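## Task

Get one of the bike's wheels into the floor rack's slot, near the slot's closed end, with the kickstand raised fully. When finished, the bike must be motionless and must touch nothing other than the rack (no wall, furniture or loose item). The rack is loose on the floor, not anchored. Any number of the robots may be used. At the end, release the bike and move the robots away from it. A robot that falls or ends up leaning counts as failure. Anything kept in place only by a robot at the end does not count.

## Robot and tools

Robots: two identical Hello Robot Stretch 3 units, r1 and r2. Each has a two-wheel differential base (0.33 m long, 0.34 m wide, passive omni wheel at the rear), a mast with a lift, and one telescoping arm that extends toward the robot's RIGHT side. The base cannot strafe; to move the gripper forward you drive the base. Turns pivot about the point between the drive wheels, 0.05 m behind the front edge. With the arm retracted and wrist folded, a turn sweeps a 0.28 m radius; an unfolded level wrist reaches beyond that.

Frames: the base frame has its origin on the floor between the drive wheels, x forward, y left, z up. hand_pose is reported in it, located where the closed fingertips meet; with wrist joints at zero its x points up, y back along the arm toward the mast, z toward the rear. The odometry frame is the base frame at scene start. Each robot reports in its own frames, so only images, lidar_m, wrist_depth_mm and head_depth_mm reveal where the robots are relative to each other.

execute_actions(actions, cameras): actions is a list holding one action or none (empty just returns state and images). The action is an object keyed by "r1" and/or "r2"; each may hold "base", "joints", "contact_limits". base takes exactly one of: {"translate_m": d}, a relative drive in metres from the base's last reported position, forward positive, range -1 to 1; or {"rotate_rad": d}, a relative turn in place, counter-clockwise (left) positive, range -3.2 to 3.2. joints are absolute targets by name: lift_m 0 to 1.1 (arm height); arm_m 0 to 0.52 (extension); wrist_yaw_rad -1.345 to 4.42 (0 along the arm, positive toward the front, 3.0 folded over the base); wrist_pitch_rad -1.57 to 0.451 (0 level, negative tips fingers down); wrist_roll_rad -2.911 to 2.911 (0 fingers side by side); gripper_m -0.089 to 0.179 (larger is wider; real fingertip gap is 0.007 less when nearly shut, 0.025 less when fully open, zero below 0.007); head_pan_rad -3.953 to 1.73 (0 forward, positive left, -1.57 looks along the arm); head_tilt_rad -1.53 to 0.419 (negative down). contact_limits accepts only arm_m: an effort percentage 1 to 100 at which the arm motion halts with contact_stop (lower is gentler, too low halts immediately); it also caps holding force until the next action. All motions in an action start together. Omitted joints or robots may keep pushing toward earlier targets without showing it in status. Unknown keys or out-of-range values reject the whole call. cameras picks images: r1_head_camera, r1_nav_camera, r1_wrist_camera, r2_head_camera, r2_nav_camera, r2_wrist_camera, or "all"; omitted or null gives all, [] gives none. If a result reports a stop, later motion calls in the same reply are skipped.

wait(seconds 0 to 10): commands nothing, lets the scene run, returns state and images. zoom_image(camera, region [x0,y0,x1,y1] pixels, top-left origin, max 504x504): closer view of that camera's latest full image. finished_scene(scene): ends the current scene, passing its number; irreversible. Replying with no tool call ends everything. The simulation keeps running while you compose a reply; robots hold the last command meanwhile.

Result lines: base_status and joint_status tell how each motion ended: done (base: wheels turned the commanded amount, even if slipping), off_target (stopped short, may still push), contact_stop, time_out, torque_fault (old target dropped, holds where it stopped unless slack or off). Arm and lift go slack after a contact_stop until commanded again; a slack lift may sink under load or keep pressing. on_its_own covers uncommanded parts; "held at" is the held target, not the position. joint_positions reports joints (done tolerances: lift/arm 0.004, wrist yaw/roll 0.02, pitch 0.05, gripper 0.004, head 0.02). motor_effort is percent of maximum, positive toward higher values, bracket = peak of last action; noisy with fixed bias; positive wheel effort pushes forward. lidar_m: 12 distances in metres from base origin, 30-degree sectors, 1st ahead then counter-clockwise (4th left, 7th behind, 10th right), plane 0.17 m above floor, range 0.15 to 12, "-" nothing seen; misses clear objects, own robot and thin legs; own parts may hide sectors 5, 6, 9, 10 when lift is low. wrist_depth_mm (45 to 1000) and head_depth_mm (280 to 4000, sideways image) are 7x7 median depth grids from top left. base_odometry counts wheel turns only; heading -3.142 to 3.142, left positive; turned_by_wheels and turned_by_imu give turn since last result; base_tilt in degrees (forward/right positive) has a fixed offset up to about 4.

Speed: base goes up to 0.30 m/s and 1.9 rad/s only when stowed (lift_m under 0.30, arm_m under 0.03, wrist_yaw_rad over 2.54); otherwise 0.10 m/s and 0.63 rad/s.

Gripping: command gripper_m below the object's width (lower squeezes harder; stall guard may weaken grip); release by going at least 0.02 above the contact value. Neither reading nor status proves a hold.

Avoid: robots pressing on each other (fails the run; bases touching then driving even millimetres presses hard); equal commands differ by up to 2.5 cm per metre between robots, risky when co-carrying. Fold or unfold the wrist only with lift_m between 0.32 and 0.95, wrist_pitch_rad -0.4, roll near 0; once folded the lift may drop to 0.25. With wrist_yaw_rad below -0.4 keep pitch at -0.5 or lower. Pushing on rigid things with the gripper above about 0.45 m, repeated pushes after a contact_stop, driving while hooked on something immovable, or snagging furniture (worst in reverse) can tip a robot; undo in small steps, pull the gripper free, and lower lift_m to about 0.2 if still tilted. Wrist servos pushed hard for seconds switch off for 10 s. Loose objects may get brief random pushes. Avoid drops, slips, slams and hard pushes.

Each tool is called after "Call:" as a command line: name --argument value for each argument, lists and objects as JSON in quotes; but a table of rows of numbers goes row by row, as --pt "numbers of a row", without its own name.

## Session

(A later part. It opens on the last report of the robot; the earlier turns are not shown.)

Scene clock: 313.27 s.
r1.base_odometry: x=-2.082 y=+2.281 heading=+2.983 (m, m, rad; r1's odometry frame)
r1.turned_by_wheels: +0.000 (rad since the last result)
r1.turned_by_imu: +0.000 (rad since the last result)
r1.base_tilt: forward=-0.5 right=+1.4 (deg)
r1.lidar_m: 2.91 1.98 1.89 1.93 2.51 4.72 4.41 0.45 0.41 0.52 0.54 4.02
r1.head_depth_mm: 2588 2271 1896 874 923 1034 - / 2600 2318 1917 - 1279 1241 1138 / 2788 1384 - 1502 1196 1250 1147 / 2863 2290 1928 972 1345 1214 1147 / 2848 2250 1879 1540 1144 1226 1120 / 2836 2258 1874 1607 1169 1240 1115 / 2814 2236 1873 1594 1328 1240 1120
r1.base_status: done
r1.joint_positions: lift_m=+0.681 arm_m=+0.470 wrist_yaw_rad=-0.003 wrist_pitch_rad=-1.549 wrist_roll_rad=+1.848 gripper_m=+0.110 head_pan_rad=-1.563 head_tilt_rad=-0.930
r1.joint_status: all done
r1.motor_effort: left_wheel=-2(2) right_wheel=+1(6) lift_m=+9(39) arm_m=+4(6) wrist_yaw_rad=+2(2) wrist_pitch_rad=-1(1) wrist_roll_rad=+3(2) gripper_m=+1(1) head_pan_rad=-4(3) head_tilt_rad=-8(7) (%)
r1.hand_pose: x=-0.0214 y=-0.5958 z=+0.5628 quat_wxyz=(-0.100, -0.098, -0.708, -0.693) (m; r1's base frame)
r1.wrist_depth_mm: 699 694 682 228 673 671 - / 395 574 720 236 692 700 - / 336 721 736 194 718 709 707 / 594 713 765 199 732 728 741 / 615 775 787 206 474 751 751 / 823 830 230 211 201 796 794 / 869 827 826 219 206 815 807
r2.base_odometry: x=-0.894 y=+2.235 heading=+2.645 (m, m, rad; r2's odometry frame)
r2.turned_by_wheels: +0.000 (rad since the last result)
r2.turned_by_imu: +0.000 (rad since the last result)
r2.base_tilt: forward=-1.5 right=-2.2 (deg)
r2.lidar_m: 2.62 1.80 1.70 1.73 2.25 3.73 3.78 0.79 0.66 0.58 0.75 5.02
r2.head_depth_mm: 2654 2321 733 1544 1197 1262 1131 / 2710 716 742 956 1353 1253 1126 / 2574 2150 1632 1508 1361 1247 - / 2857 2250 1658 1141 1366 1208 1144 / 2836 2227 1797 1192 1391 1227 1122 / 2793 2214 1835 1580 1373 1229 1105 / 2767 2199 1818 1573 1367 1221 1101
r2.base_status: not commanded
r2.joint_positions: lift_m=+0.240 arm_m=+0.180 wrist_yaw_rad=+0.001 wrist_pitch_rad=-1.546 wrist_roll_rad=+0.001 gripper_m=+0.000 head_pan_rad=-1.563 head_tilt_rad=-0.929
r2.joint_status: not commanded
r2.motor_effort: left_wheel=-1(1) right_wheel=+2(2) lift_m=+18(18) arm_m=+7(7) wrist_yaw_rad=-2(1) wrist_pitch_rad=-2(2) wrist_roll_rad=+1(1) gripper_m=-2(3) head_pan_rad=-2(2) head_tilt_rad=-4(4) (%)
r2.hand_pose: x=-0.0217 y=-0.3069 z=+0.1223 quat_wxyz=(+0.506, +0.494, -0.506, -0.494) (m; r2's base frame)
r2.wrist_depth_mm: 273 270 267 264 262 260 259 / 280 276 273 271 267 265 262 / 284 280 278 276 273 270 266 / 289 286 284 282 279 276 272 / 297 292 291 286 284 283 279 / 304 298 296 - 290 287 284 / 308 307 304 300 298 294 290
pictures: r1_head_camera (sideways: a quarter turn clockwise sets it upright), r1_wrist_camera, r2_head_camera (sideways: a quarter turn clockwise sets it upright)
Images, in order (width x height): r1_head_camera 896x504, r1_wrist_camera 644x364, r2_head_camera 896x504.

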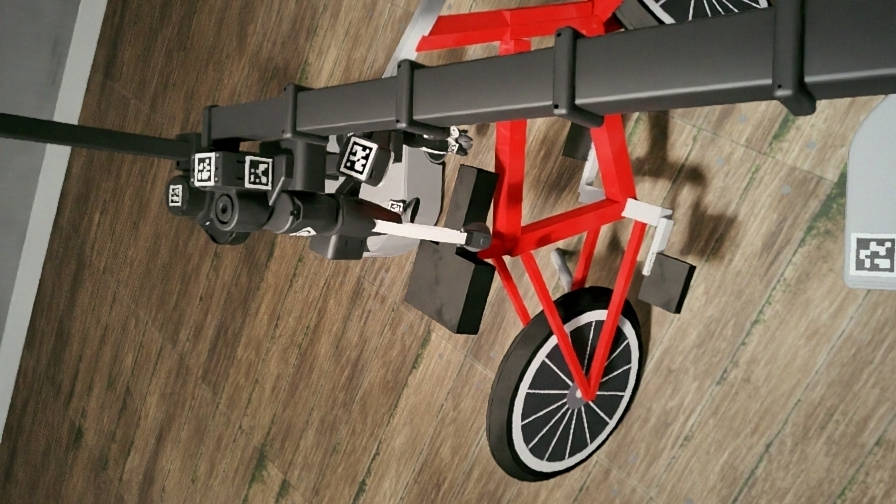

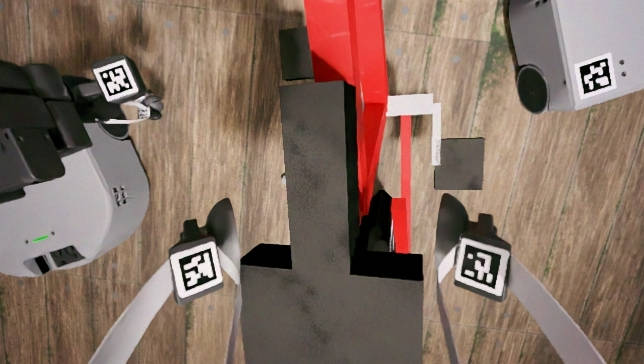

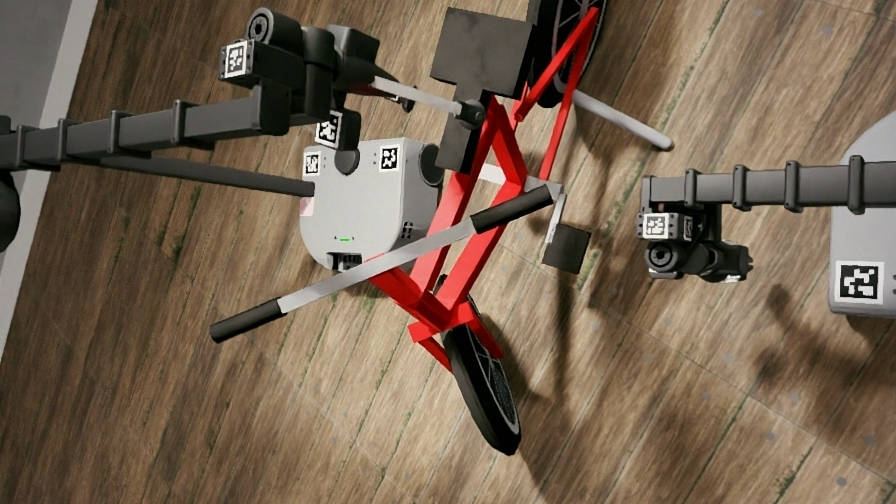

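Call:
execute_actions --actions '[{"r1": {"joints": {"lift_m": 0.605, "arm_m": 0.484}}}]' --cameras '[]'

Call:
execute_actions --actions '[{"r1": {"joints": {"gripper_m": -0.005}}}]' --cameras '["r1_wrist_camera", "r1_head_camera", "r2_head_camera"]'

Scene clock: 320.60 s.
r1.base_odometry: x=-2.082 y=+2.281 heading=+2.983 (m, m, rad; r1's odometry frame)
r1.turned_by_wheels: +0.000 (rad since the last result)
r1.turned_by_imu: +0.000 (rad since the last result)
r1.base_tilt: forward=-0.4 right=+1.5 (deg)
r1.lidar_m: 2.92 1.98 1.89 1.93 2.51 4.72 4.43 0.45 0.41 0.52 0.54 4.00
r1.head_depth_mm: 2581 2287 1893 909 967 1023 1133 / 2594 2206 1888 1620 - - - / 2745 1375 - 1381 1199 1252 1143 / 2857 2280 1930 970 1344 1207 1149 / 2846 2250 1882 1537 1144 1226 1119 / 2841 2235 1884 1599 1167 1245 1117 / 2820 2267 1881 1602 1332 1240 1115
r1.base_status: not commanded
r1.joint_positions: lift_m=+0.606 arm_m=+0.484 wrist_yaw_rad=-0.003 wrist_pitch_rad=-1.549 wrist_roll_rad=+1.849 gripper_m=+0.110 head_pan_rad=-1.563 head_tilt_rad=-0.930
r1.joint_status: all done
r1.motor_effort: left_wheel=-1(1) right_wheel=+1(1) lift_m=+9(10) arm_m=+4(5) wrist_yaw_rad=+2(2) wrist_pitch_rad=-1(1) wrist_roll_rad=+2(2) gripper_m=+1(0) head_pan_rad=-4(4) head_tilt_rad=-5(6) (%)
r1.hand_pose: x=-0.0214 y=-0.6098 z=+0.4878 quat_wxyz=(-0.100, -0.098, -0.708, -0.693) (m; r1's base frame)
r1.wrist_depth_mm: 623 613 620 444 600 599 - / 330 635 626 114 409 615 - / 410 654 661 118 423 642 628 / 517 675 671 122 453 426 657 / 535 696 705 127 398 667 676 / 745 739 725 131 282 717 701 / 761 763 156 136 131 149 721
r2.base_odometry: x=-0.894 y=+2.235 heading=+2.645 (m, m, rad; r2's odometry frame)
r2.turned_by_wheels: +0.000 (rad since the last result)
r2.turned_by_imu: -0.001 (rad since the last result)
r2.base_tilt: forward=-1.4 right=-2.2 (deg)
r2.lidar_m: 2.61 1.80 1.70 1.73 2.24 3.72 3.81 0.79 0.66 0.58 0.75 5.00
r2.head_depth_mm: 2689 2306 1863 936 1197 1251 1137 / 2755 2208 708 929 1335 1253 1124 / 1077 2084 1607 1508 1363 1238 - / 2629 2261 1669 1135 1370 1205 1143 / 2820 2228 1803 1186 1399 1244 1126 / 2786 2207 1838 1586 1378 1233 1100 / 2799 2207 1829 1566 1376 1217 1100
r2.base_status: not commanded
r2.joint_positions: lift_m=+0.240 arm_m=+0.180 wrist_yaw_rad=+0.001 wrist_pitch_rad=-1.546 wrist_roll_rad=+0.001 gripper_m=+0.000 head_pan_rad=-1.563 head_tilt_rad=-0.929
r2.joint_status: not commanded
r2.motor_effort: left_wheel=-1(1) right_wheel=+2(3) lift_m=+18(18) arm_m=+6(6) wrist_yaw_rad=-2(2) wrist_pitch_rad=-2(2) wrist_roll_rad=+1(1) gripper_m=-2(2) head_pan_rad=-2(3) head_tilt_rad=-4(4) (%)
r2.hand_pose: x=-0.0217 y=-0.3069 z=+0.1223 quat_wxyz=(+0.506, +0.494, -0.506, -0.494) (m; r2's base frame)
r2.wrist_depth_mm: 272 270 267 265 262 260 258 / 277 276 273 269 268 265 262 / 284 280 279 275 273 270 267 / 289 288 283 281 279 275 274 / 295 294 290 287 282 280 279 / 301 301 297 - 289 287 284 / 308 305 302 300 297 295 292
pictures: none
No camera images: the call's "cameras" was empty. Leave "cameras" out to get every camera's image.

Scene clock: 322.23 s.
r1.base_odometry: x=-2.082 y=+2.281 heading=+2.983 (m, m, rad; r1's odometry frame)
r1.turned_by_wheels: +0.000 (rad since the last result)
r1.turned_by_imu: +0.000 (rad since the last result)
r1.base_tilt: forward=-0.5 right=+1.4 (deg)
r1.lidar_m: 2.91 1.97 1.89 1.93 2.51 4.73 4.42 0.45 0.41 0.52 0.54 4.02
r1.head_depth_mm: 2612 2275 1884 912 972 1027 1133 / 2589 2215 1888 1611 - - - / 2775 1379 - 1344 1203 1247 1146 / 2873 2274 1919 971 1353 1209 1144 / 2812 2272 1891 1553 1136 1231 1123 / 2860 2260 1890 1598 1167 1242 1114 / 2835 2247 1863 1600 1328 1244 1119
r1.base_status: not commanded
r1.joint_positions: lift_m=+0.606 arm_m=+0.484 wrist_yaw_rad=+0.000 wrist_pitch_rad=-1.551 wrist_roll_rad=+1.849 gripper_m=-0.004 head_pan_rad=-1.563 head_tilt_rad=-0.930
r1.joint_status: all done
r1.motor_effort: left_wheel=-1(2) right_wheel=+0(1) lift_m=+10(10) arm_m=+4(4) wrist_yaw_rad=-1(2) wrist_pitch_rad=+0(1) wrist_roll_rad=+2(2) gripper_m=-25(96) head_pan_rad=-3(3) head_tilt_rad=-6(6) (%)
r1.hand_pose: x=-0.0215 y=-0.6093 z=+0.4878 quat_wxyz=(-0.099, -0.097, -0.707, -0.694) (m; r1's base frame)
r1.wrist_depth_mm: 612 613 614 448 595 593 - / 332 628 633 114 409 619 - / 488 645 653 117 418 637 627 / 519 665 662 122 657 428 658 / 535 701 693 125 119 674 676 / 742 729 701 129 160 709 701 / 762 761 151 135 130 142 724
r2.base_odometry: x=-0.894 y=+2.235 heading=+2.645 (m, m, rad; r2's odometry frame)
r2.turned_by_wheels: +0.000 (rad since the last result)
r2.turned_by_imu: +0.000 (rad since the last result)
r2.base_tilt: forward=-1.4 right=-2.3 (deg)
r2.lidar_m: 2.61 1.80 1.70 1.73 2.25 3.72 3.79 0.79 0.66 0.58 0.75 5.00
r2.head_depth_mm: 2678 2319 1858 935 1201 1260 1127 / 2694 2231 710 925 1346 1258 1127 / 1079 2087 1595 1502 1349 1251 - / 2650 2240 1657 1125 1381 1207 1152 / 2781 2222 1810 1204 1391 1236 1122 / 2806 2247 1838 1577 1381 1220 1104 / 2753 2192 1830 1560 1382 1222 1095
r2.base_status: not commanded
r2.joint_positions: lift_m=+0.240 arm_m=+0.180 wrist_yaw_rad=+0.001 wrist_pitch_rad=-1.546 wrist_roll_rad=+0.001 gripper_m=+0.000 head_pan_rad=-1.563 head_tilt_rad=-0.929
r2.joint_status: not commanded
r2.motor_effort: left_wheel=-1(1) right_wheel=+3(3) lift_m=+18(18) arm_m=+7(7) wrist_yaw_rad=-2(1) wrist_pitch_rad=-2(2) wrist_roll_rad=+1(1) gripper_m=-2(3) head_pan_rad=-2(2) head_tilt_rad=-4(4) (%)
r2.hand_pose: x=-0.0217 y=-0.3069 z=+0.1223 quat_wxyz=(+0.506, +0.494, -0.506, -0.494) (m; r2's base frame)
r2.wrist_depth_mm: 274 269 269 265 261 260 257 / 279 275 270 271 267 267 262 / 285 282 280 276 274 269 268 / 289 287 285 282 277 276 273 / 298 293 290 287 285 281 277 / 304 300 297 - 289 287 284 / 310 305 302 298 299 295 289
pictures: r1_head_camera (sideways: a quarter turn clockwise sets it upright), r1_wrist_camera, r2_head_camera (sideways: a quarter turn clockwise sets it upright)
Images, in order (width x height): r1_head_camera 896x504, r1_wrist_camera 644x364, r2_head_camera 896x504.

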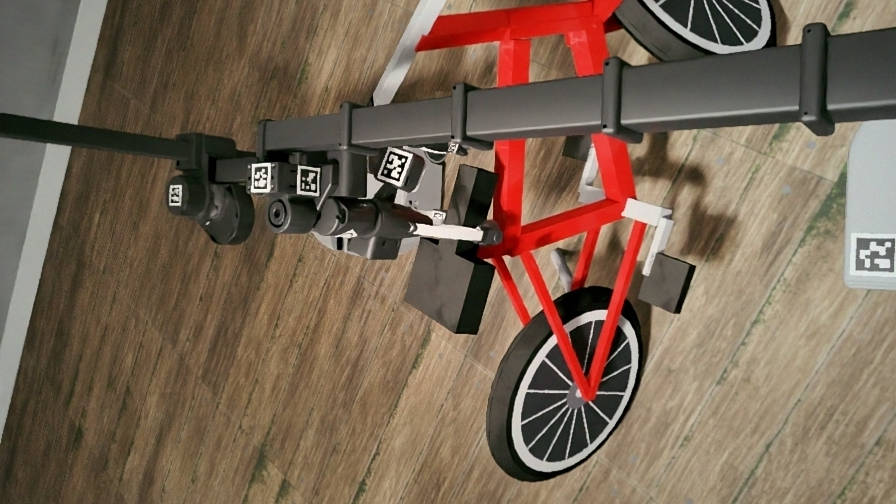

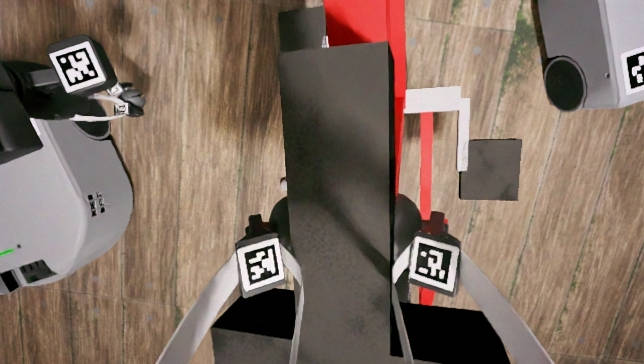

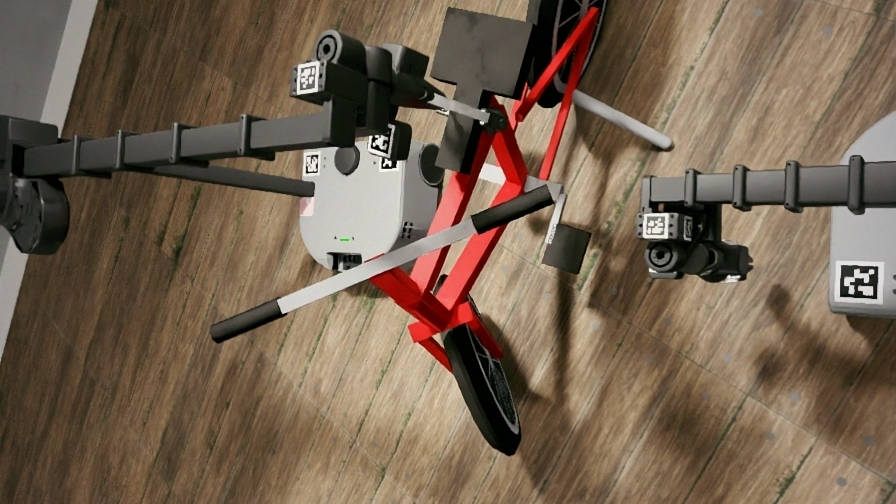

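Call:
execute_actions --actions '[{"r1": {"joints": {"arm_m": 0.355, "lift_m": 0.625}}}]' --cameras '["r1_wrist_camera", "r1_head_camera", "r2_head_camera", "r2_nav_camera"]'

Scene clock: 334.57 s.
r1.base_odometry: x=-2.082 y=+2.281 heading=+2.983 (m, m, rad; r1's odometry frame)
r1.turned_by_wheels: +0.000 (rad since the last result)
r1.turned_by_imu: +0.000 (rad since the last result)
r1.base_tilt: forward=-0.4 right=+1.4 (deg)
r1.lidar_m: 2.91 1.98 1.89 1.93 2.51 4.70 4.45 0.41 0.42 0.48 0.50 4.02
r1.head_depth_mm: 2593 2273 1898 1618 887 995 1118 / 2588 2210 1937 1555 - 1210 1140 / 2788 1372 1644 - 1052 1232 1152 / 2857 2265 1878 1571 1028 1187 1149 / 2860 2255 1876 1610 1050 1237 1117 / 2847 2258 1880 1598 1113 1245 1119 / 2854 2261 1865 1606 1327 1247 1114
r1.base_status: not commanded
r1.joint_positions: lift_m=+0.625 arm_m=+0.356 wrist_yaw_rad=+0.004 wrist_pitch_rad=-1.500 wrist_roll_rad=+1.849 gripper_m=+0.002 head_pan_rad=-1.563 head_tilt_rad=-0.930
r1.joint_status: all done
r1.on_its_own: gripper_m is held at +0.001, not at your -0.005, by its stall guard, which is not easing now; wrist_pitch_rad is at rest, and its effort (-24) is outside its rest range (-20 to +32)
r1.motor_effort: left_wheel=+1(4) right_wheel=-2(5) lift_m=+24(55) arm_m=-6(13) wrist_yaw_rad=-2(4) wrist_pitch_rad=-24(46) wrist_roll_rad=+2(2) gripper_m=-20(24) head_pan_rad=-3(4) head_tilt_rad=-6(5) (%)
r1.hand_pose: x=-0.0215 y=-0.4943 z=+0.5065 quat_wxyz=(-0.100, -0.093, -0.725, -0.676) (m; r1's base frame)
r1.wrist_depth_mm: 662 664 623 163 615 596 - / 683 664 668 116 628 614 - / 545 694 696 120 650 642 629 / 594 726 718 124 675 666 645 / 604 766 743 128 688 686 670 / 819 799 774 134 285 710 676 / 871 829 152 139 141 718 731
r2.base_odometry: x=-0.894 y=+2.235 heading=+2.645 (m, m, rad; r2's odometry frame)
r2.turned_by_wheels: +0.000 (rad since the last result)
r2.turned_by_imu: -0.001 (rad since the last result)
r2.base_tilt: forward=-1.4 right=-2.3 (deg)
r2.lidar_m: 2.61 1.81 1.70 1.74 2.25 3.71 3.80 0.84 0.66 0.77 0.77 5.02
r2.head_depth_mm: 2688 2329 1897 1115 1306 1257 1127 / 2709 820 859 1050 1340 1254 1124 / 1066 2072 1608 1248 1377 1243 - / 2658 2246 1034 1520 1347 1200 1140 / 2783 2209 1849 1298 1377 1227 1128 / 2768 2244 1838 1319 1389 1229 1101 / 2746 2176 1823 1575 1380 1222 1098
r2.base_status: not commanded
r2.joint_positions: lift_m=+0.240 arm_m=+0.180 wrist_yaw_rad=+0.001 wrist_pitch_rad=-1.546 wrist_roll_rad=+0.001 gripper_m=+0.000 head_pan_rad=-1.563 head_tilt_rad=-0.929
r2.joint_status: not commanded
r2.motor_effort: left_wheel=-1(1) right_wheel=+1(2) lift_m=+18(18) arm_m=+7(7) wrist_yaw_rad=-1(2) wrist_pitch_rad=-2(2) wrist_roll_rad=+1(1) gripper_m=-2(3) head_pan_rad=-2(2) head_tilt_rad=-4(4) (%)
r2.hand_pose: x=-0.0217 y=-0.3069 z=+0.1223 quat_wxyz=(+0.506, +0.494, -0.506, -0.494) (m; r2's base frame)
r2.wrist_depth_mm: 273 271 270 266 261 259 257 / 279 276 273 272 267 267 262 / 285 281 279 276 272 269 266 / 289 288 286 281 278 275 274 / 297 294 290 286 284 280 279 / 303 301 297 - 289 286 285 / 308 306 304 300 297 292 291
pictures: r1_head_camera (sideways: a quarter turn clockwise sets it upright), r1_wrist_camera, r2_head_camera (sideways: a quarter turn clockwise sets it upright), r2_nav_camera (sideways: a quarter turn counterclockwise sets it upright)
Images, in order (width x height): r1_head_camera 896x504, r1_wrist_camera 644x364, r2_head_camera 896x504, r2_nav_camera 672x504.

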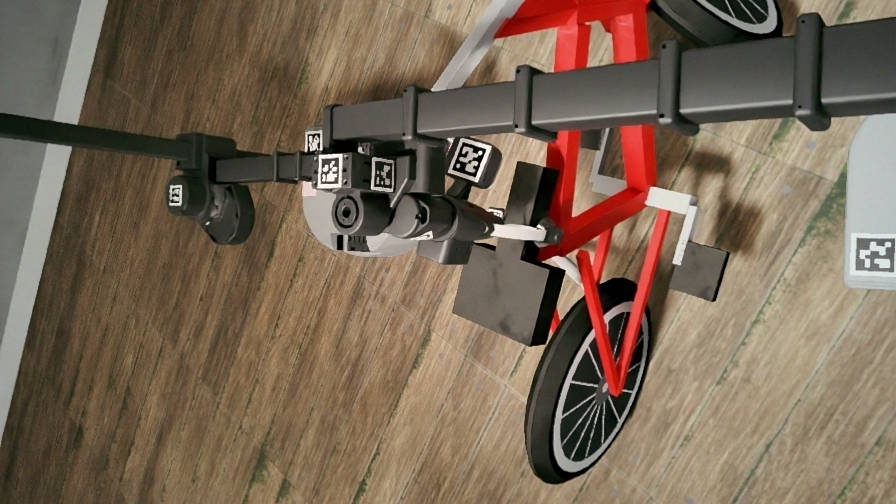

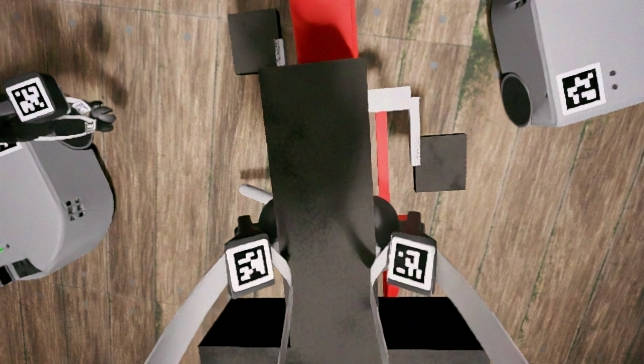

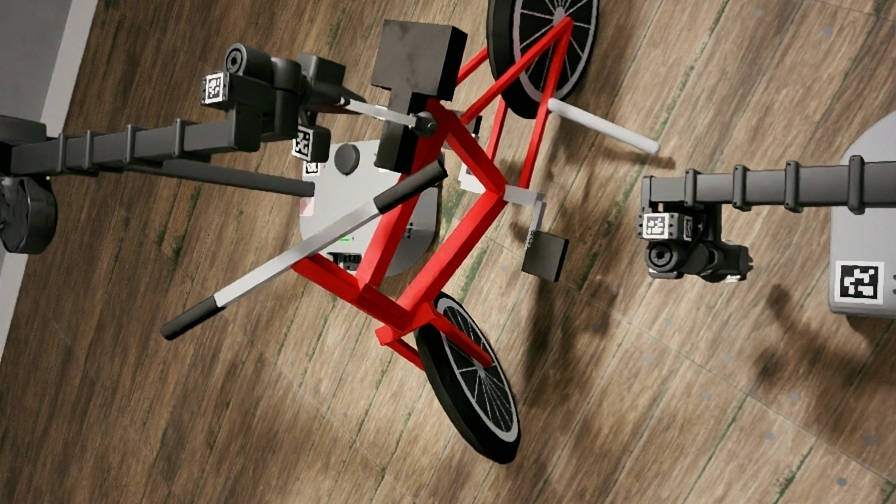

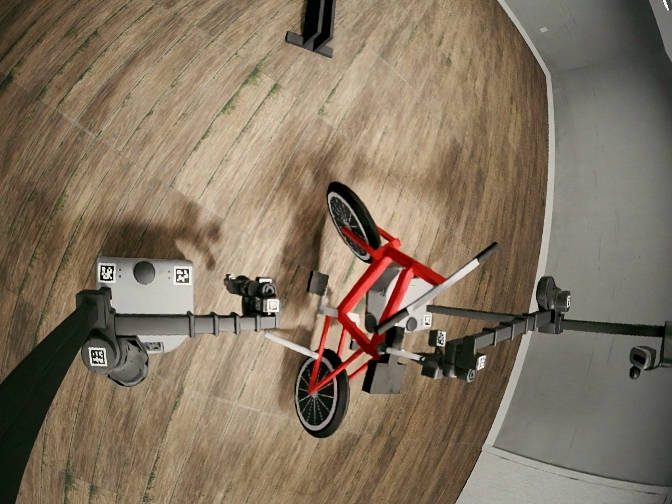

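Call:
execute_actions --actions '[{"r1": {"joints": {"arm_m": 0.325}}, "r2": {"base": {"translate_m": -0.08}, "joints": {"arm_m": 0.40, "lift_m": 0.20}}}]' --cameras '["r1_wrist_camera", "r2_head_camera", "r2_wrist_camera"]'

Scene clock: 349.67 s.
r1.base_odometry: x=-2.082 y=+2.281 heading=+2.983 (m, m, rad; r1's odometry frame)
r1.turned_by_wheels: +0.000 (rad since the last result)
r1.turned_by_imu: -0.001 (rad since the last result)
r1.base_tilt: forward=-0.4 right=+1.4 (deg)
r1.lidar_m: 2.91 1.97 1.90 1.93 2.52 4.72 4.42 0.42 0.58 0.47 0.49 4.02
r1.head_depth_mm: 2585 2280 1890 1617 807 969 1099 / 2675 2277 1938 1643 - 1210 1143 / 2681 1475 1654 - 996 1213 1151 / 2853 2216 1647 1576 866 1193 1147 / 2858 2270 1876 1610 975 1228 1119 / 2841 2254 1879 1605 1110 1243 1118 / 2852 2251 1879 1605 1326 1239 1117
r1.base_status: not commanded
r1.joint_positions: lift_m=+0.625 arm_m=+0.325 wrist_yaw_rad=+0.005 wrist_pitch_rad=-1.550 wrist_roll_rad=+1.847 gripper_m=+0.002 head_pan_rad=-1.563 head_tilt_rad=-0.930
r1.joint_status: all done
r1.on_its_own: gripper_m is held at +0.001, not at your -0.005, by its stall guard, which is not easing now
r1.motor_effort: left_wheel=-1(2) right_wheel=+0(1) lift_m=+24(24) arm_m=-2(7) wrist_yaw_rad=-4(3) wrist_pitch_rad=+0(27) wrist_roll_rad=+3(3) gripper_m=-18(20) head_pan_rad=-3(3) head_tilt_rad=-6(7) (%)
r1.hand_pose: x=-0.0216 y=-0.4511 z=+0.5071 quat_wxyz=(-0.096, -0.095, -0.708, -0.694) (m; r1's base frame)
r1.wrist_depth_mm: 641 637 634 165 610 - - / 669 650 435 118 644 - - / 464 340 676 120 653 649 665 / 250 300 704 124 484 677 687 / 278 724 716 128 701 709 703 / 751 745 751 133 159 721 723 / 806 778 155 138 140 444 751
r2.base_odometry: x=-0.824 y=+2.197 heading=+2.645 (m, m, rad; r2's odometry frame)
r2.turned_by_wheels: +0.000 (rad since the last result)
r2.turned_by_imu: -0.001 (rad since the last result)
r2.base_tilt: forward=-1.4 right=-2.3 (deg)
r2.lidar_m: 2.66 1.84 1.73 1.77 2.29 3.64 3.73 3.20 0.62 0.88 0.74 5.11
r2.head_depth_mm: 2638 2302 1914 1640 1292 1254 1131 / 2790 2306 1841 1156 1346 1261 1124 / 2565 788 908 1230 1367 1260 - / 1071 2214 1590 1510 1346 1250 1143 / 2813 2231 1098 1523 1371 1236 1129 / 2762 2140 1840 1227 1386 1229 1100 / 2727 2198 1801 1574 1349 1218 1095
r2.base_status: done
r2.joint_positions: lift_m=+0.200 arm_m=+0.400 wrist_yaw_rad=+0.001 wrist_pitch_rad=-1.546 wrist_roll_rad=+0.001 gripper_m=+0.000 head_pan_rad=-1.563 head_tilt_rad=-0.929
r2.joint_status: all done
r2.motor_effort: left_wheel=-1(5) right_wheel=+2(4) lift_m=+18(18) arm_m=+7(7) wrist_yaw_rad=-1(1) wrist_pitch_rad=-2(2) wrist_roll_rad=+1(1) gripper_m=-2(2) head_pan_rad=-3(2) head_tilt_rad=-4(5) (%)
r2.hand_pose: x=-0.0216 y=-0.5268 z=+0.0823 quat_wxyz=(+0.506, +0.494, -0.506, -0.494) (m; r2's base frame)
r2.wrist_depth_mm: 232 231 228 226 225 223 219 / 238 236 234 231 229 227 225 / 243 242 237 237 233 230 229 / 248 245 242 240 238 235 234 / 255 251 248 245 244 240 239 / 260 255 254 - 249 245 243 / 264 263 259 257 257 250 152
pictures: r1_wrist_camera, r2_head_camera (sideways: a quarter turn clockwise sets it upright), r2_wrist_camera
Images, in order (width x height): r1_wrist_camera 644x364, r2_head_camera 896x504, r2_wrist_camera 644x364.

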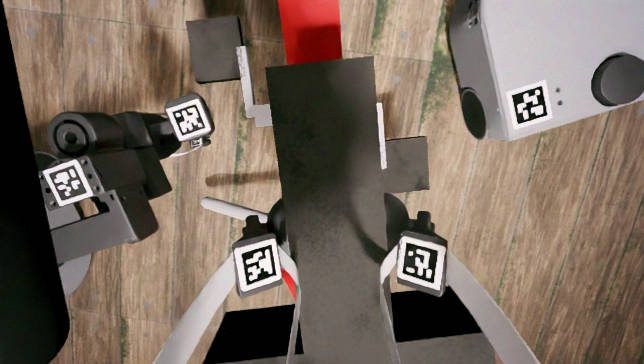

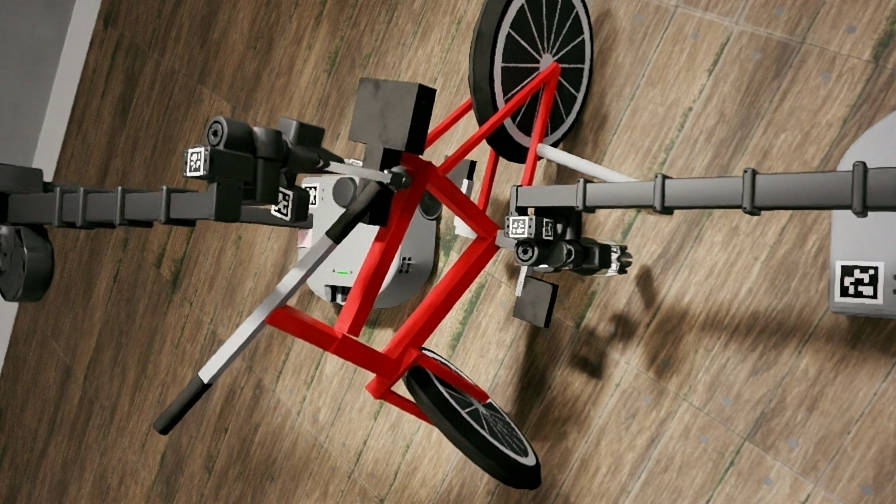

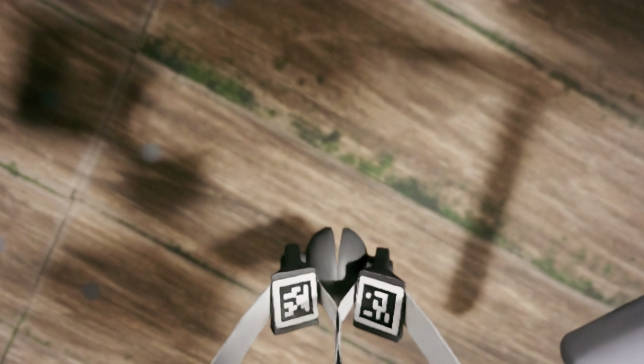

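Call:
execute_actions --actions '[{"r1": {"joints": {"arm_m": 0.335}}, "r2": {"joints": {"arm_m": 0.44}}}]' --cameras '[]'

Call:
execute_actions --actions '[{"r2": {"base": {"translate_m": -0.20}}}]' --cameras '["r1_wrist_camera", "r2_head_camera", "r2_wrist_camera"]'

Scene clock: 365.53 s.
r1.base_odometry: x=-2.082 y=+2.281 heading=+2.983 (m, m, rad; r1's odometry frame)
r1.turned_by_wheels: +0.000 (rad since the last result)
r1.turned_by_imu: +0.000 (rad since the last result)
r1.base_tilt: forward=-0.5 right=+1.5 (deg)
r1.lidar_m: 2.91 1.98 1.90 1.93 2.51 4.72 4.44 0.42 0.58 0.47 0.49 4.01
r1.head_depth_mm: 2619 2273 1898 1620 813 964 1102 / 2678 2272 1941 1617 - 1212 1142 / 2651 1472 1652 - 999 1213 1146 / 2855 2213 1646 1574 927 1205 1150 / 2841 2281 1883 1605 1003 1229 1120 / 2857 2269 1875 1604 1129 1244 1123 / 2820 2240 1861 1606 1352 1241 1116
r1.base_status: not commanded
r1.joint_positions: lift_m=+0.625 arm_m=+0.335 wrist_yaw_rad=+0.005 wrist_pitch_rad=-1.551 wrist_roll_rad=+1.847 gripper_m=+0.002 head_pan_rad=-1.563 head_tilt_rad=-0.930
r1.joint_status: all done
r1.on_its_own: gripper_m is held at +0.001, not at your -0.005, by its stall guard, which is not easing now
r1.motor_effort: left_wheel=+0(0) right_wheel=+0(0) lift_m=+24(24) arm_m=+4(5) wrist_yaw_rad=-5(4) wrist_pitch_rad=+0(1) wrist_roll_rad=+3(3) gripper_m=-18(18) head_pan_rad=-4(3) head_tilt_rad=-6(6) (%)
r1.hand_pose: x=-0.0216 y=-0.4603 z=+0.5071 quat_wxyz=(-0.096, -0.095, -0.707, -0.694) (m; r1's base frame)
r1.wrist_depth_mm: 646 645 627 167 618 - - / 660 664 447 117 646 - - / 665 267 446 120 659 657 647 / 665 262 693 124 477 683 674 / 276 275 727 128 706 709 689 / 717 751 750 133 159 718 726 / 783 783 154 138 140 441 751
r2.base_odometry: x=-0.824 y=+2.197 heading=+2.645 (m, m, rad; r2's odometry frame)
r2.turned_by_wheels: +0.000 (rad since the last result)
r2.turned_by_imu: -0.001 (rad since the last result)
r2.base_tilt: forward=-1.4 right=-2.3 (deg)
r2.lidar_m: 2.67 1.84 1.73 1.77 2.29 3.65 3.73 3.19 0.62 0.88 0.74 5.09
r2.head_depth_mm: 2661 2315 1909 1648 1282 1264 1123 / 2723 2293 1845 1154 1332 1255 1123 / 2565 780 902 1158 1355 1250 - / 1066 2209 1570 1504 1355 1237 1146 / 2764 2218 1627 1513 1364 1237 1126 / 2755 2159 1825 1241 1385 1221 1101 / 2769 2193 1842 1582 1357 1227 1093
r2.base_status: not commanded
r2.joint_positions: lift_m=+0.200 arm_m=+0.440 wrist_yaw_rad=+0.001 wrist_pitch_rad=-1.546 wrist_roll_rad=+0.001 gripper_m=+0.000 head_pan_rad=-1.563 head_tilt_rad=-0.929
r2.joint_status: all done
r2.motor_effort: left_wheel=-1(1) right_wheel=+2(2) lift_m=+18(18) arm_m=+7(8) wrist_yaw_rad=-1(1) wrist_pitch_rad=-2(2) wrist_roll_rad=+1(1) gripper_m=-2(2) head_pan_rad=-2(2) head_tilt_rad=-4(4) (%)
r2.hand_pose: x=-0.0216 y=-0.5668 z=+0.0823 quat_wxyz=(+0.506, +0.494, -0.506, -0.494) (m; r2's base frame)
r2.wrist_depth_mm: - 232 229 227 224 223 221 / - 235 235 231 229 227 224 / 241 241 239 235 233 230 228 / 247 247 243 241 238 235 233 / 254 251 248 244 243 241 239 / 261 256 255 - 248 245 244 / 265 262 260 258 256 252 249
pictures: none
No camera images: the call's "cameras" was empty. Leave "cameras" out to get every camera's image.

Scene clock: 369.40 s.
r1.base_odometry: x=-2.082 y=+2.281 heading=+2.984 (m, m, rad; r1's odometry frame)
r1.turned_by_wheels: +0.000 (rad since the last result)
r1.turned_by_imu: +0.000 (rad since the last result)
r1.base_tilt: forward=-0.4 right=+1.4 (deg)
r1.lidar_m: 2.91 1.98 1.89 1.93 2.51 4.70 4.39 0.26 0.26 0.54 0.51 4.01
r1.head_depth_mm: 2581 2288 1908 1616 1362 940 1092 / 2668 2269 1934 1612 - 1212 1108 / 2761 2259 1943 - 1336 1210 1147 / 2754 2203 1641 1528 1014 1212 1143 / 2735 1426 1522 928 1125 1189 1115 / 2839 2263 1878 1602 1135 1246 1116 / 2828 2253 1862 1607 1277 1245 1114
r1.base_status: not commanded
r1.joint_positions: lift_m=+0.625 arm_m=+0.335 wrist_yaw_rad=-0.007 wrist_pitch_rad=-1.479 wrist_roll_rad=+1.866 gripper_m=+0.002 head_pan_rad=-1.563 head_tilt_rad=-0.930
r1.joint_status: not commanded
r1.on_its_own: gripper_m is held at +0.001, not at your -0.005, by its stall guard, which is not easing now; wrist_pitch_rad is at rest, and its effort (-34) is outside its rest range (-20 to +32)
r1.motor_effort: left_wheel=+7(15) right_wheel=-9(23) lift_m=+24(24) arm_m=-2(4) wrist_yaw_rad=+5(7) wrist_pitch_rad=-34(43) wrist_roll_rad=-5(6) gripper_m=-18(20) head_pan_rad=-4(3) head_tilt_rad=-6(7) (%)
r1.hand_pose: x=-0.0215 y=-0.4793 z=+0.5064 quat_wxyz=(-0.111, -0.102, -0.730, -0.667) (m; r1's base frame)
r1.wrist_depth_mm: 680 655 642 617 595 599 - / 699 668 664 453 616 612 - / 723 712 693 473 649 643 627 / 764 749 710 646 462 657 640 / 785 762 756 154 461 680 668 / 632 700 315 137 732 721 690 / 673 667 308 143 743 721 727
r2.base_odometry: x=-0.648 y=+2.102 heading=+2.646 (m, m, rad; r2's odometry frame)
r2.turned_by_wheels: +0.001 (rad since the last result)
r2.turned_by_imu: +0.009 (rad since the last result)
r2.base_tilt: forward=-1.3 right=-2.3 (deg)
r2.lidar_m: 2.77 1.92 1.82 1.86 2.45 3.47 3.56 3.11 0.63 0.60 0.66 5.28
r2.head_depth_mm: 2684 2319 1910 1633 1381 1255 1133 / 2675 2302 1909 1608 1195 1245 1127 / 2751 2275 1889 969 1311 1248 - / 2821 2245 1733 1049 1335 1235 1148 / 1053 788 880 1264 1366 1231 1124 / 2585 2116 1130 1486 1382 1228 1099 / 2711 2151 1818 1440 1372 1216 1101
r2.base_status: done
r2.joint_positions: lift_m=+0.200 arm_m=+0.440 wrist_yaw_rad=-0.007 wrist_pitch_rad=-1.495 wrist_roll_rad=+0.003 gripper_m=+0.000 head_pan_rad=-1.563 head_tilt_rad=-0.929
r2.joint_status: not commanded
r2.motor_effort: left_wheel=+6(26) right_wheel=-17(71) lift_m=+21(21) arm_m=+2(7) wrist_yaw_rad=+8(21) wrist_pitch_rad=-19(20) wrist_roll_rad=+0(1) gripper_m=-4(12) head_pan_rad=-2(2) head_tilt_rad=-4(4) (%)
r2.hand_pose: x=-0.0216 y=-0.5803 z=+0.0816 quat_wxyz=(+0.516, +0.478, -0.521, -0.483) (m; r2's base frame)
r2.wrist_depth_mm: 240 237 236 233 231 52 45 / 244 242 239 237 233 231 52 / 247 243 242 240 235 234 186 / 250 247 244 242 238 236 233 / 252 251 246 244 243 238 76 / 255 253 249 - 122 92 76 / 259 257 255 177 131 245 242
pictures: r1_wrist_camera, r2_head_camera (sideways: a quarter turn clockwise sets it upright), r2_wrist_camera
Images, in order (width x height): r1_wrist_camera 644x364, r2_head_camera 896x504, r2_wrist_camera 644x364.

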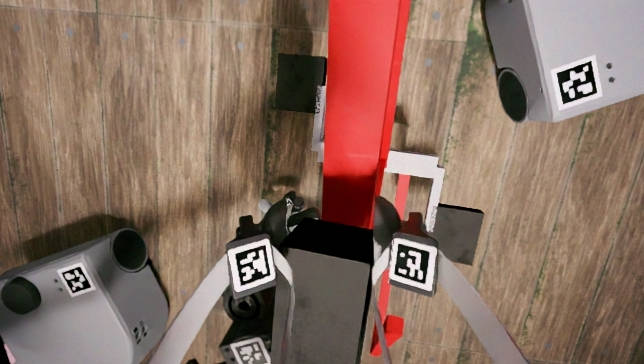

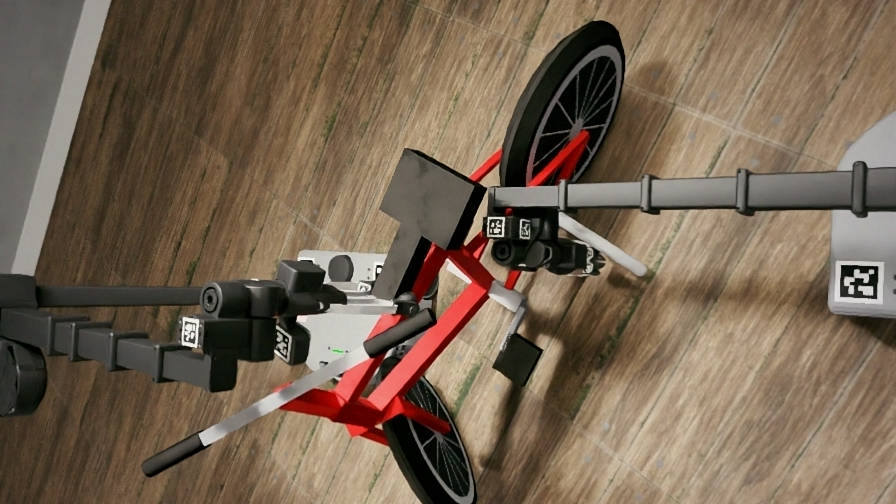

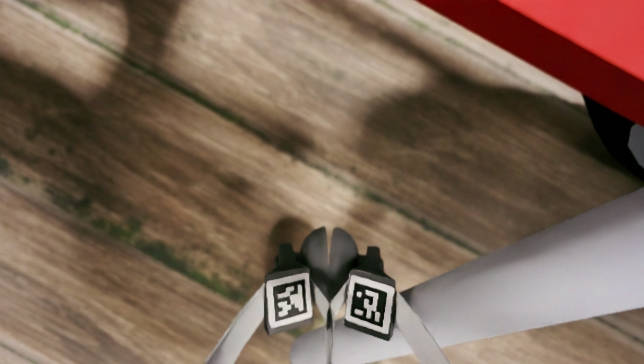

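Call:
execute_actions --actions '[{"r1": {"joints": {"arm_m": 0.41}}, "r2": {"base": {"translate_m": 0.12}}}]' --cameras '["r1_wrist_camera", "r2_head_camera", "r1_head_camera", "r1_nav_camera", "r2_nav_camera"]'

Scene clock: 383.60 s.
r1.base_odometry: x=-2.082 y=+2.281 heading=+2.982 (m, m, rad; r1's odometry frame)
r1.turned_by_wheels: -0.001 (rad since the last result)
r1.turned_by_imu: -0.002 (rad since the last result)
r1.base_tilt: forward=-0.4 right=+1.5 (deg)
r1.lidar_m: 2.92 1.98 1.89 1.93 2.50 4.73 4.43 0.29 0.30 0.51 0.51 4.02
r1.head_depth_mm: 2586 2299 1895 1623 1342 939 1098 / 2678 2285 1939 1616 - 1211 1137 / 2758 2260 2031 1548 1162 1228 1148 / 2762 1428 1537 1104 1061 1210 1151 / 2855 2263 1872 935 1121 1207 1125 / 2837 2264 1879 1603 1145 1244 1118 / 2816 2246 1879 1598 1325 1238 1115
r1.base_status: not commanded
r1.joint_positions: lift_m=+0.625 arm_m=+0.409 wrist_yaw_rad=+0.007 wrist_pitch_rad=-1.553 wrist_roll_rad=+1.851 gripper_m=+0.002 head_pan_rad=-1.563 head_tilt_rad=-0.930
r1.joint_status: all done
r1.on_its_own: gripper_m is held at +0.001, not at your -0.005, by its stall guard, which is not easing now
r1.motor_effort: left_wheel=-12(13) right_wheel=+15(17) lift_m=+24(24) arm_m=+14(17) wrist_yaw_rad=-6(5) wrist_pitch_rad=+1(34) wrist_roll_rad=+1(6) gripper_m=-26(29) head_pan_rad=-3(3) head_tilt_rad=-7(7) (%)
r1.hand_pose: x=-0.0216 y=-0.5339 z=+0.5071 quat_wxyz=(-0.097, -0.095, -0.707, -0.694) (m; r1's base frame)
r1.wrist_depth_mm: 642 646 618 624 157 631 - / 665 657 654 474 170 638 - / 676 680 677 657 450 655 642 / 698 697 689 413 318 673 677 / 568 711 364 137 132 692 706 / 580 740 728 141 138 724 729 / 588 300 287 148 755 765 744
r2.base_odometry: x=-0.754 y=+2.159 heading=+2.645 (m, m, rad; r2's odometry frame)
r2.turned_by_wheels: -0.001 (rad since the last result)
r2.turned_by_imu: -0.081 (rad since the last result)
r2.base_tilt: forward=-1.4 right=-2.3 (deg)
r2.lidar_m: 2.98 1.93 1.77 1.79 2.22 3.57 3.61 3.25 0.67 0.62 0.65 5.17
r2.head_depth_mm: 2623 2322 1920 1630 1246 1260 1128 / 2682 2308 1895 1616 1216 1245 1125 / 2764 2263 1885 948 1338 1250 - / 2821 2275 813 1036 1351 1246 1150 / 1045 828 866 1246 1368 1245 1129 / 2615 2213 1151 1408 1385 1217 1107 / 2752 2183 1835 1373 1382 1222 1095
r2.base_status: done
r2.joint_positions: lift_m=+0.200 arm_m=+0.438 wrist_yaw_rad=-0.003 wrist_pitch_rad=-1.544 wrist_roll_rad=+0.003 gripper_m=+0.000 head_pan_rad=-1.563 head_tilt_rad=-0.929
r2.joint_status: not commanded
r2.on_its_own: right_wheel is at rest, and its effort (+31) is outside its rest range (-18 to +18); arm_m is at rest, and its effort (+24) is outside its rest range (-14 to +14)
r2.motor_effort: left_wheel=-15(17) right_wheel=+31(35) lift_m=+21(21) arm_m=+24(24) wrist_yaw_rad=+3(8) wrist_pitch_rad=-2(19) wrist_roll_rad=+0(0) gripper_m=-3(5) head_pan_rad=-2(2) head_tilt_rad=-4(4) (%)
r2.hand_pose: x=-0.0216 y=-0.5660 z=+0.0821 quat_wxyz=(+0.505, +0.492, -0.508, -0.495) (m; r2's base frame)
r2.wrist_depth_mm: 233 233 229 226 224 223 220 / 239 235 233 231 229 227 225 / 242 240 238 235 232 230 229 / 247 246 243 241 237 236 233 / 252 252 248 246 243 240 109 / 259 256 253 - 245 135 113 / 265 262 260 256 255 250 248
pictures: r1_head_camera (sideways: a quarter turn clockwise sets it upright), r1_nav_camera (sideways: a quarter turn counterclockwise sets it upright), r1_wrist_camera, r2_head_camera (sideways: a quarter turn clockwise sets it upright), r2_nav_camera (sideways: a quarter turn counterclockwise sets it upright)
Images, in order (width x height): r1_head_camera 896x504, r1_nav_camera 672x504, r1_wrist_camera 644x364, r2_head_camera 896x504, r2_nav_camera 672x504.

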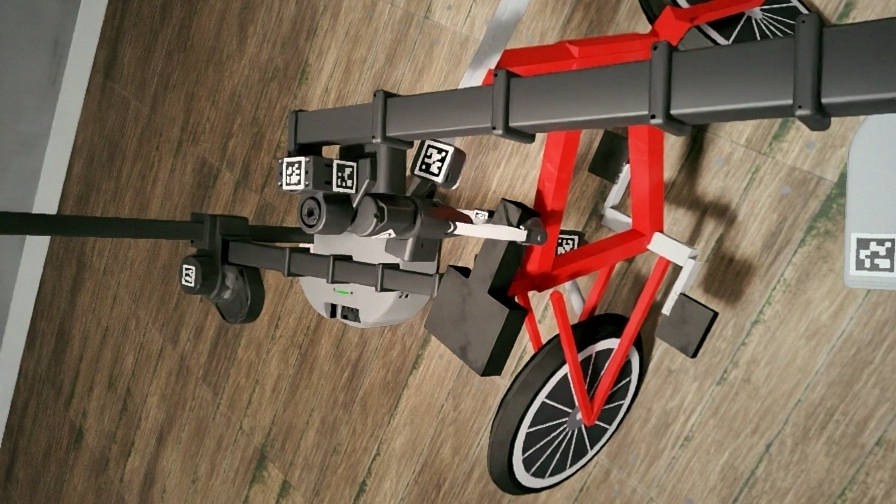

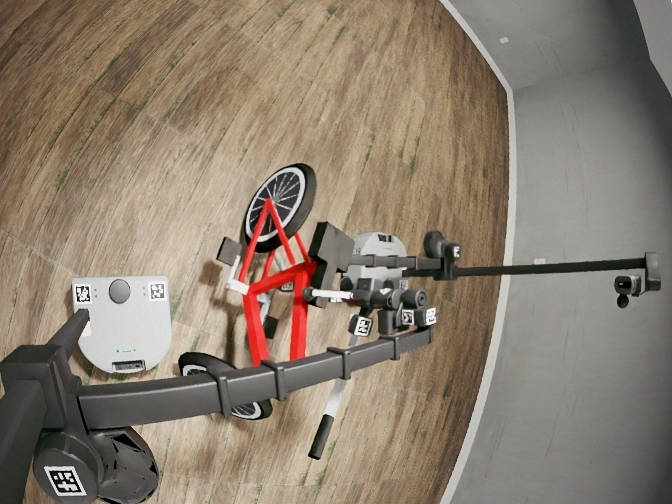

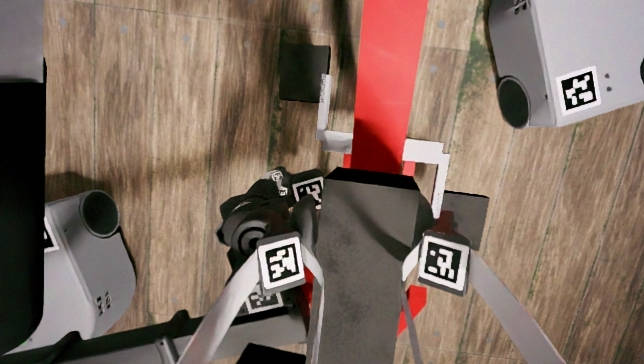

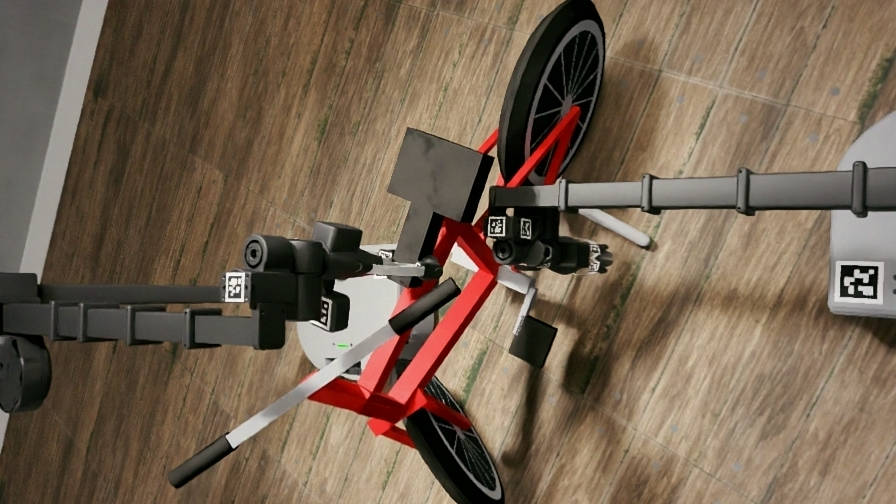

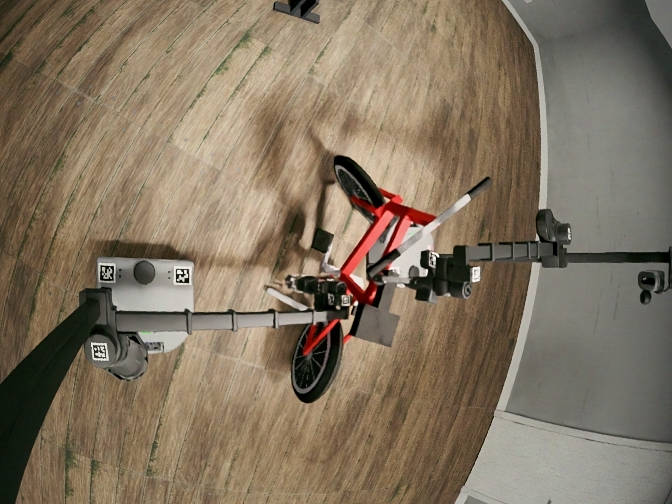

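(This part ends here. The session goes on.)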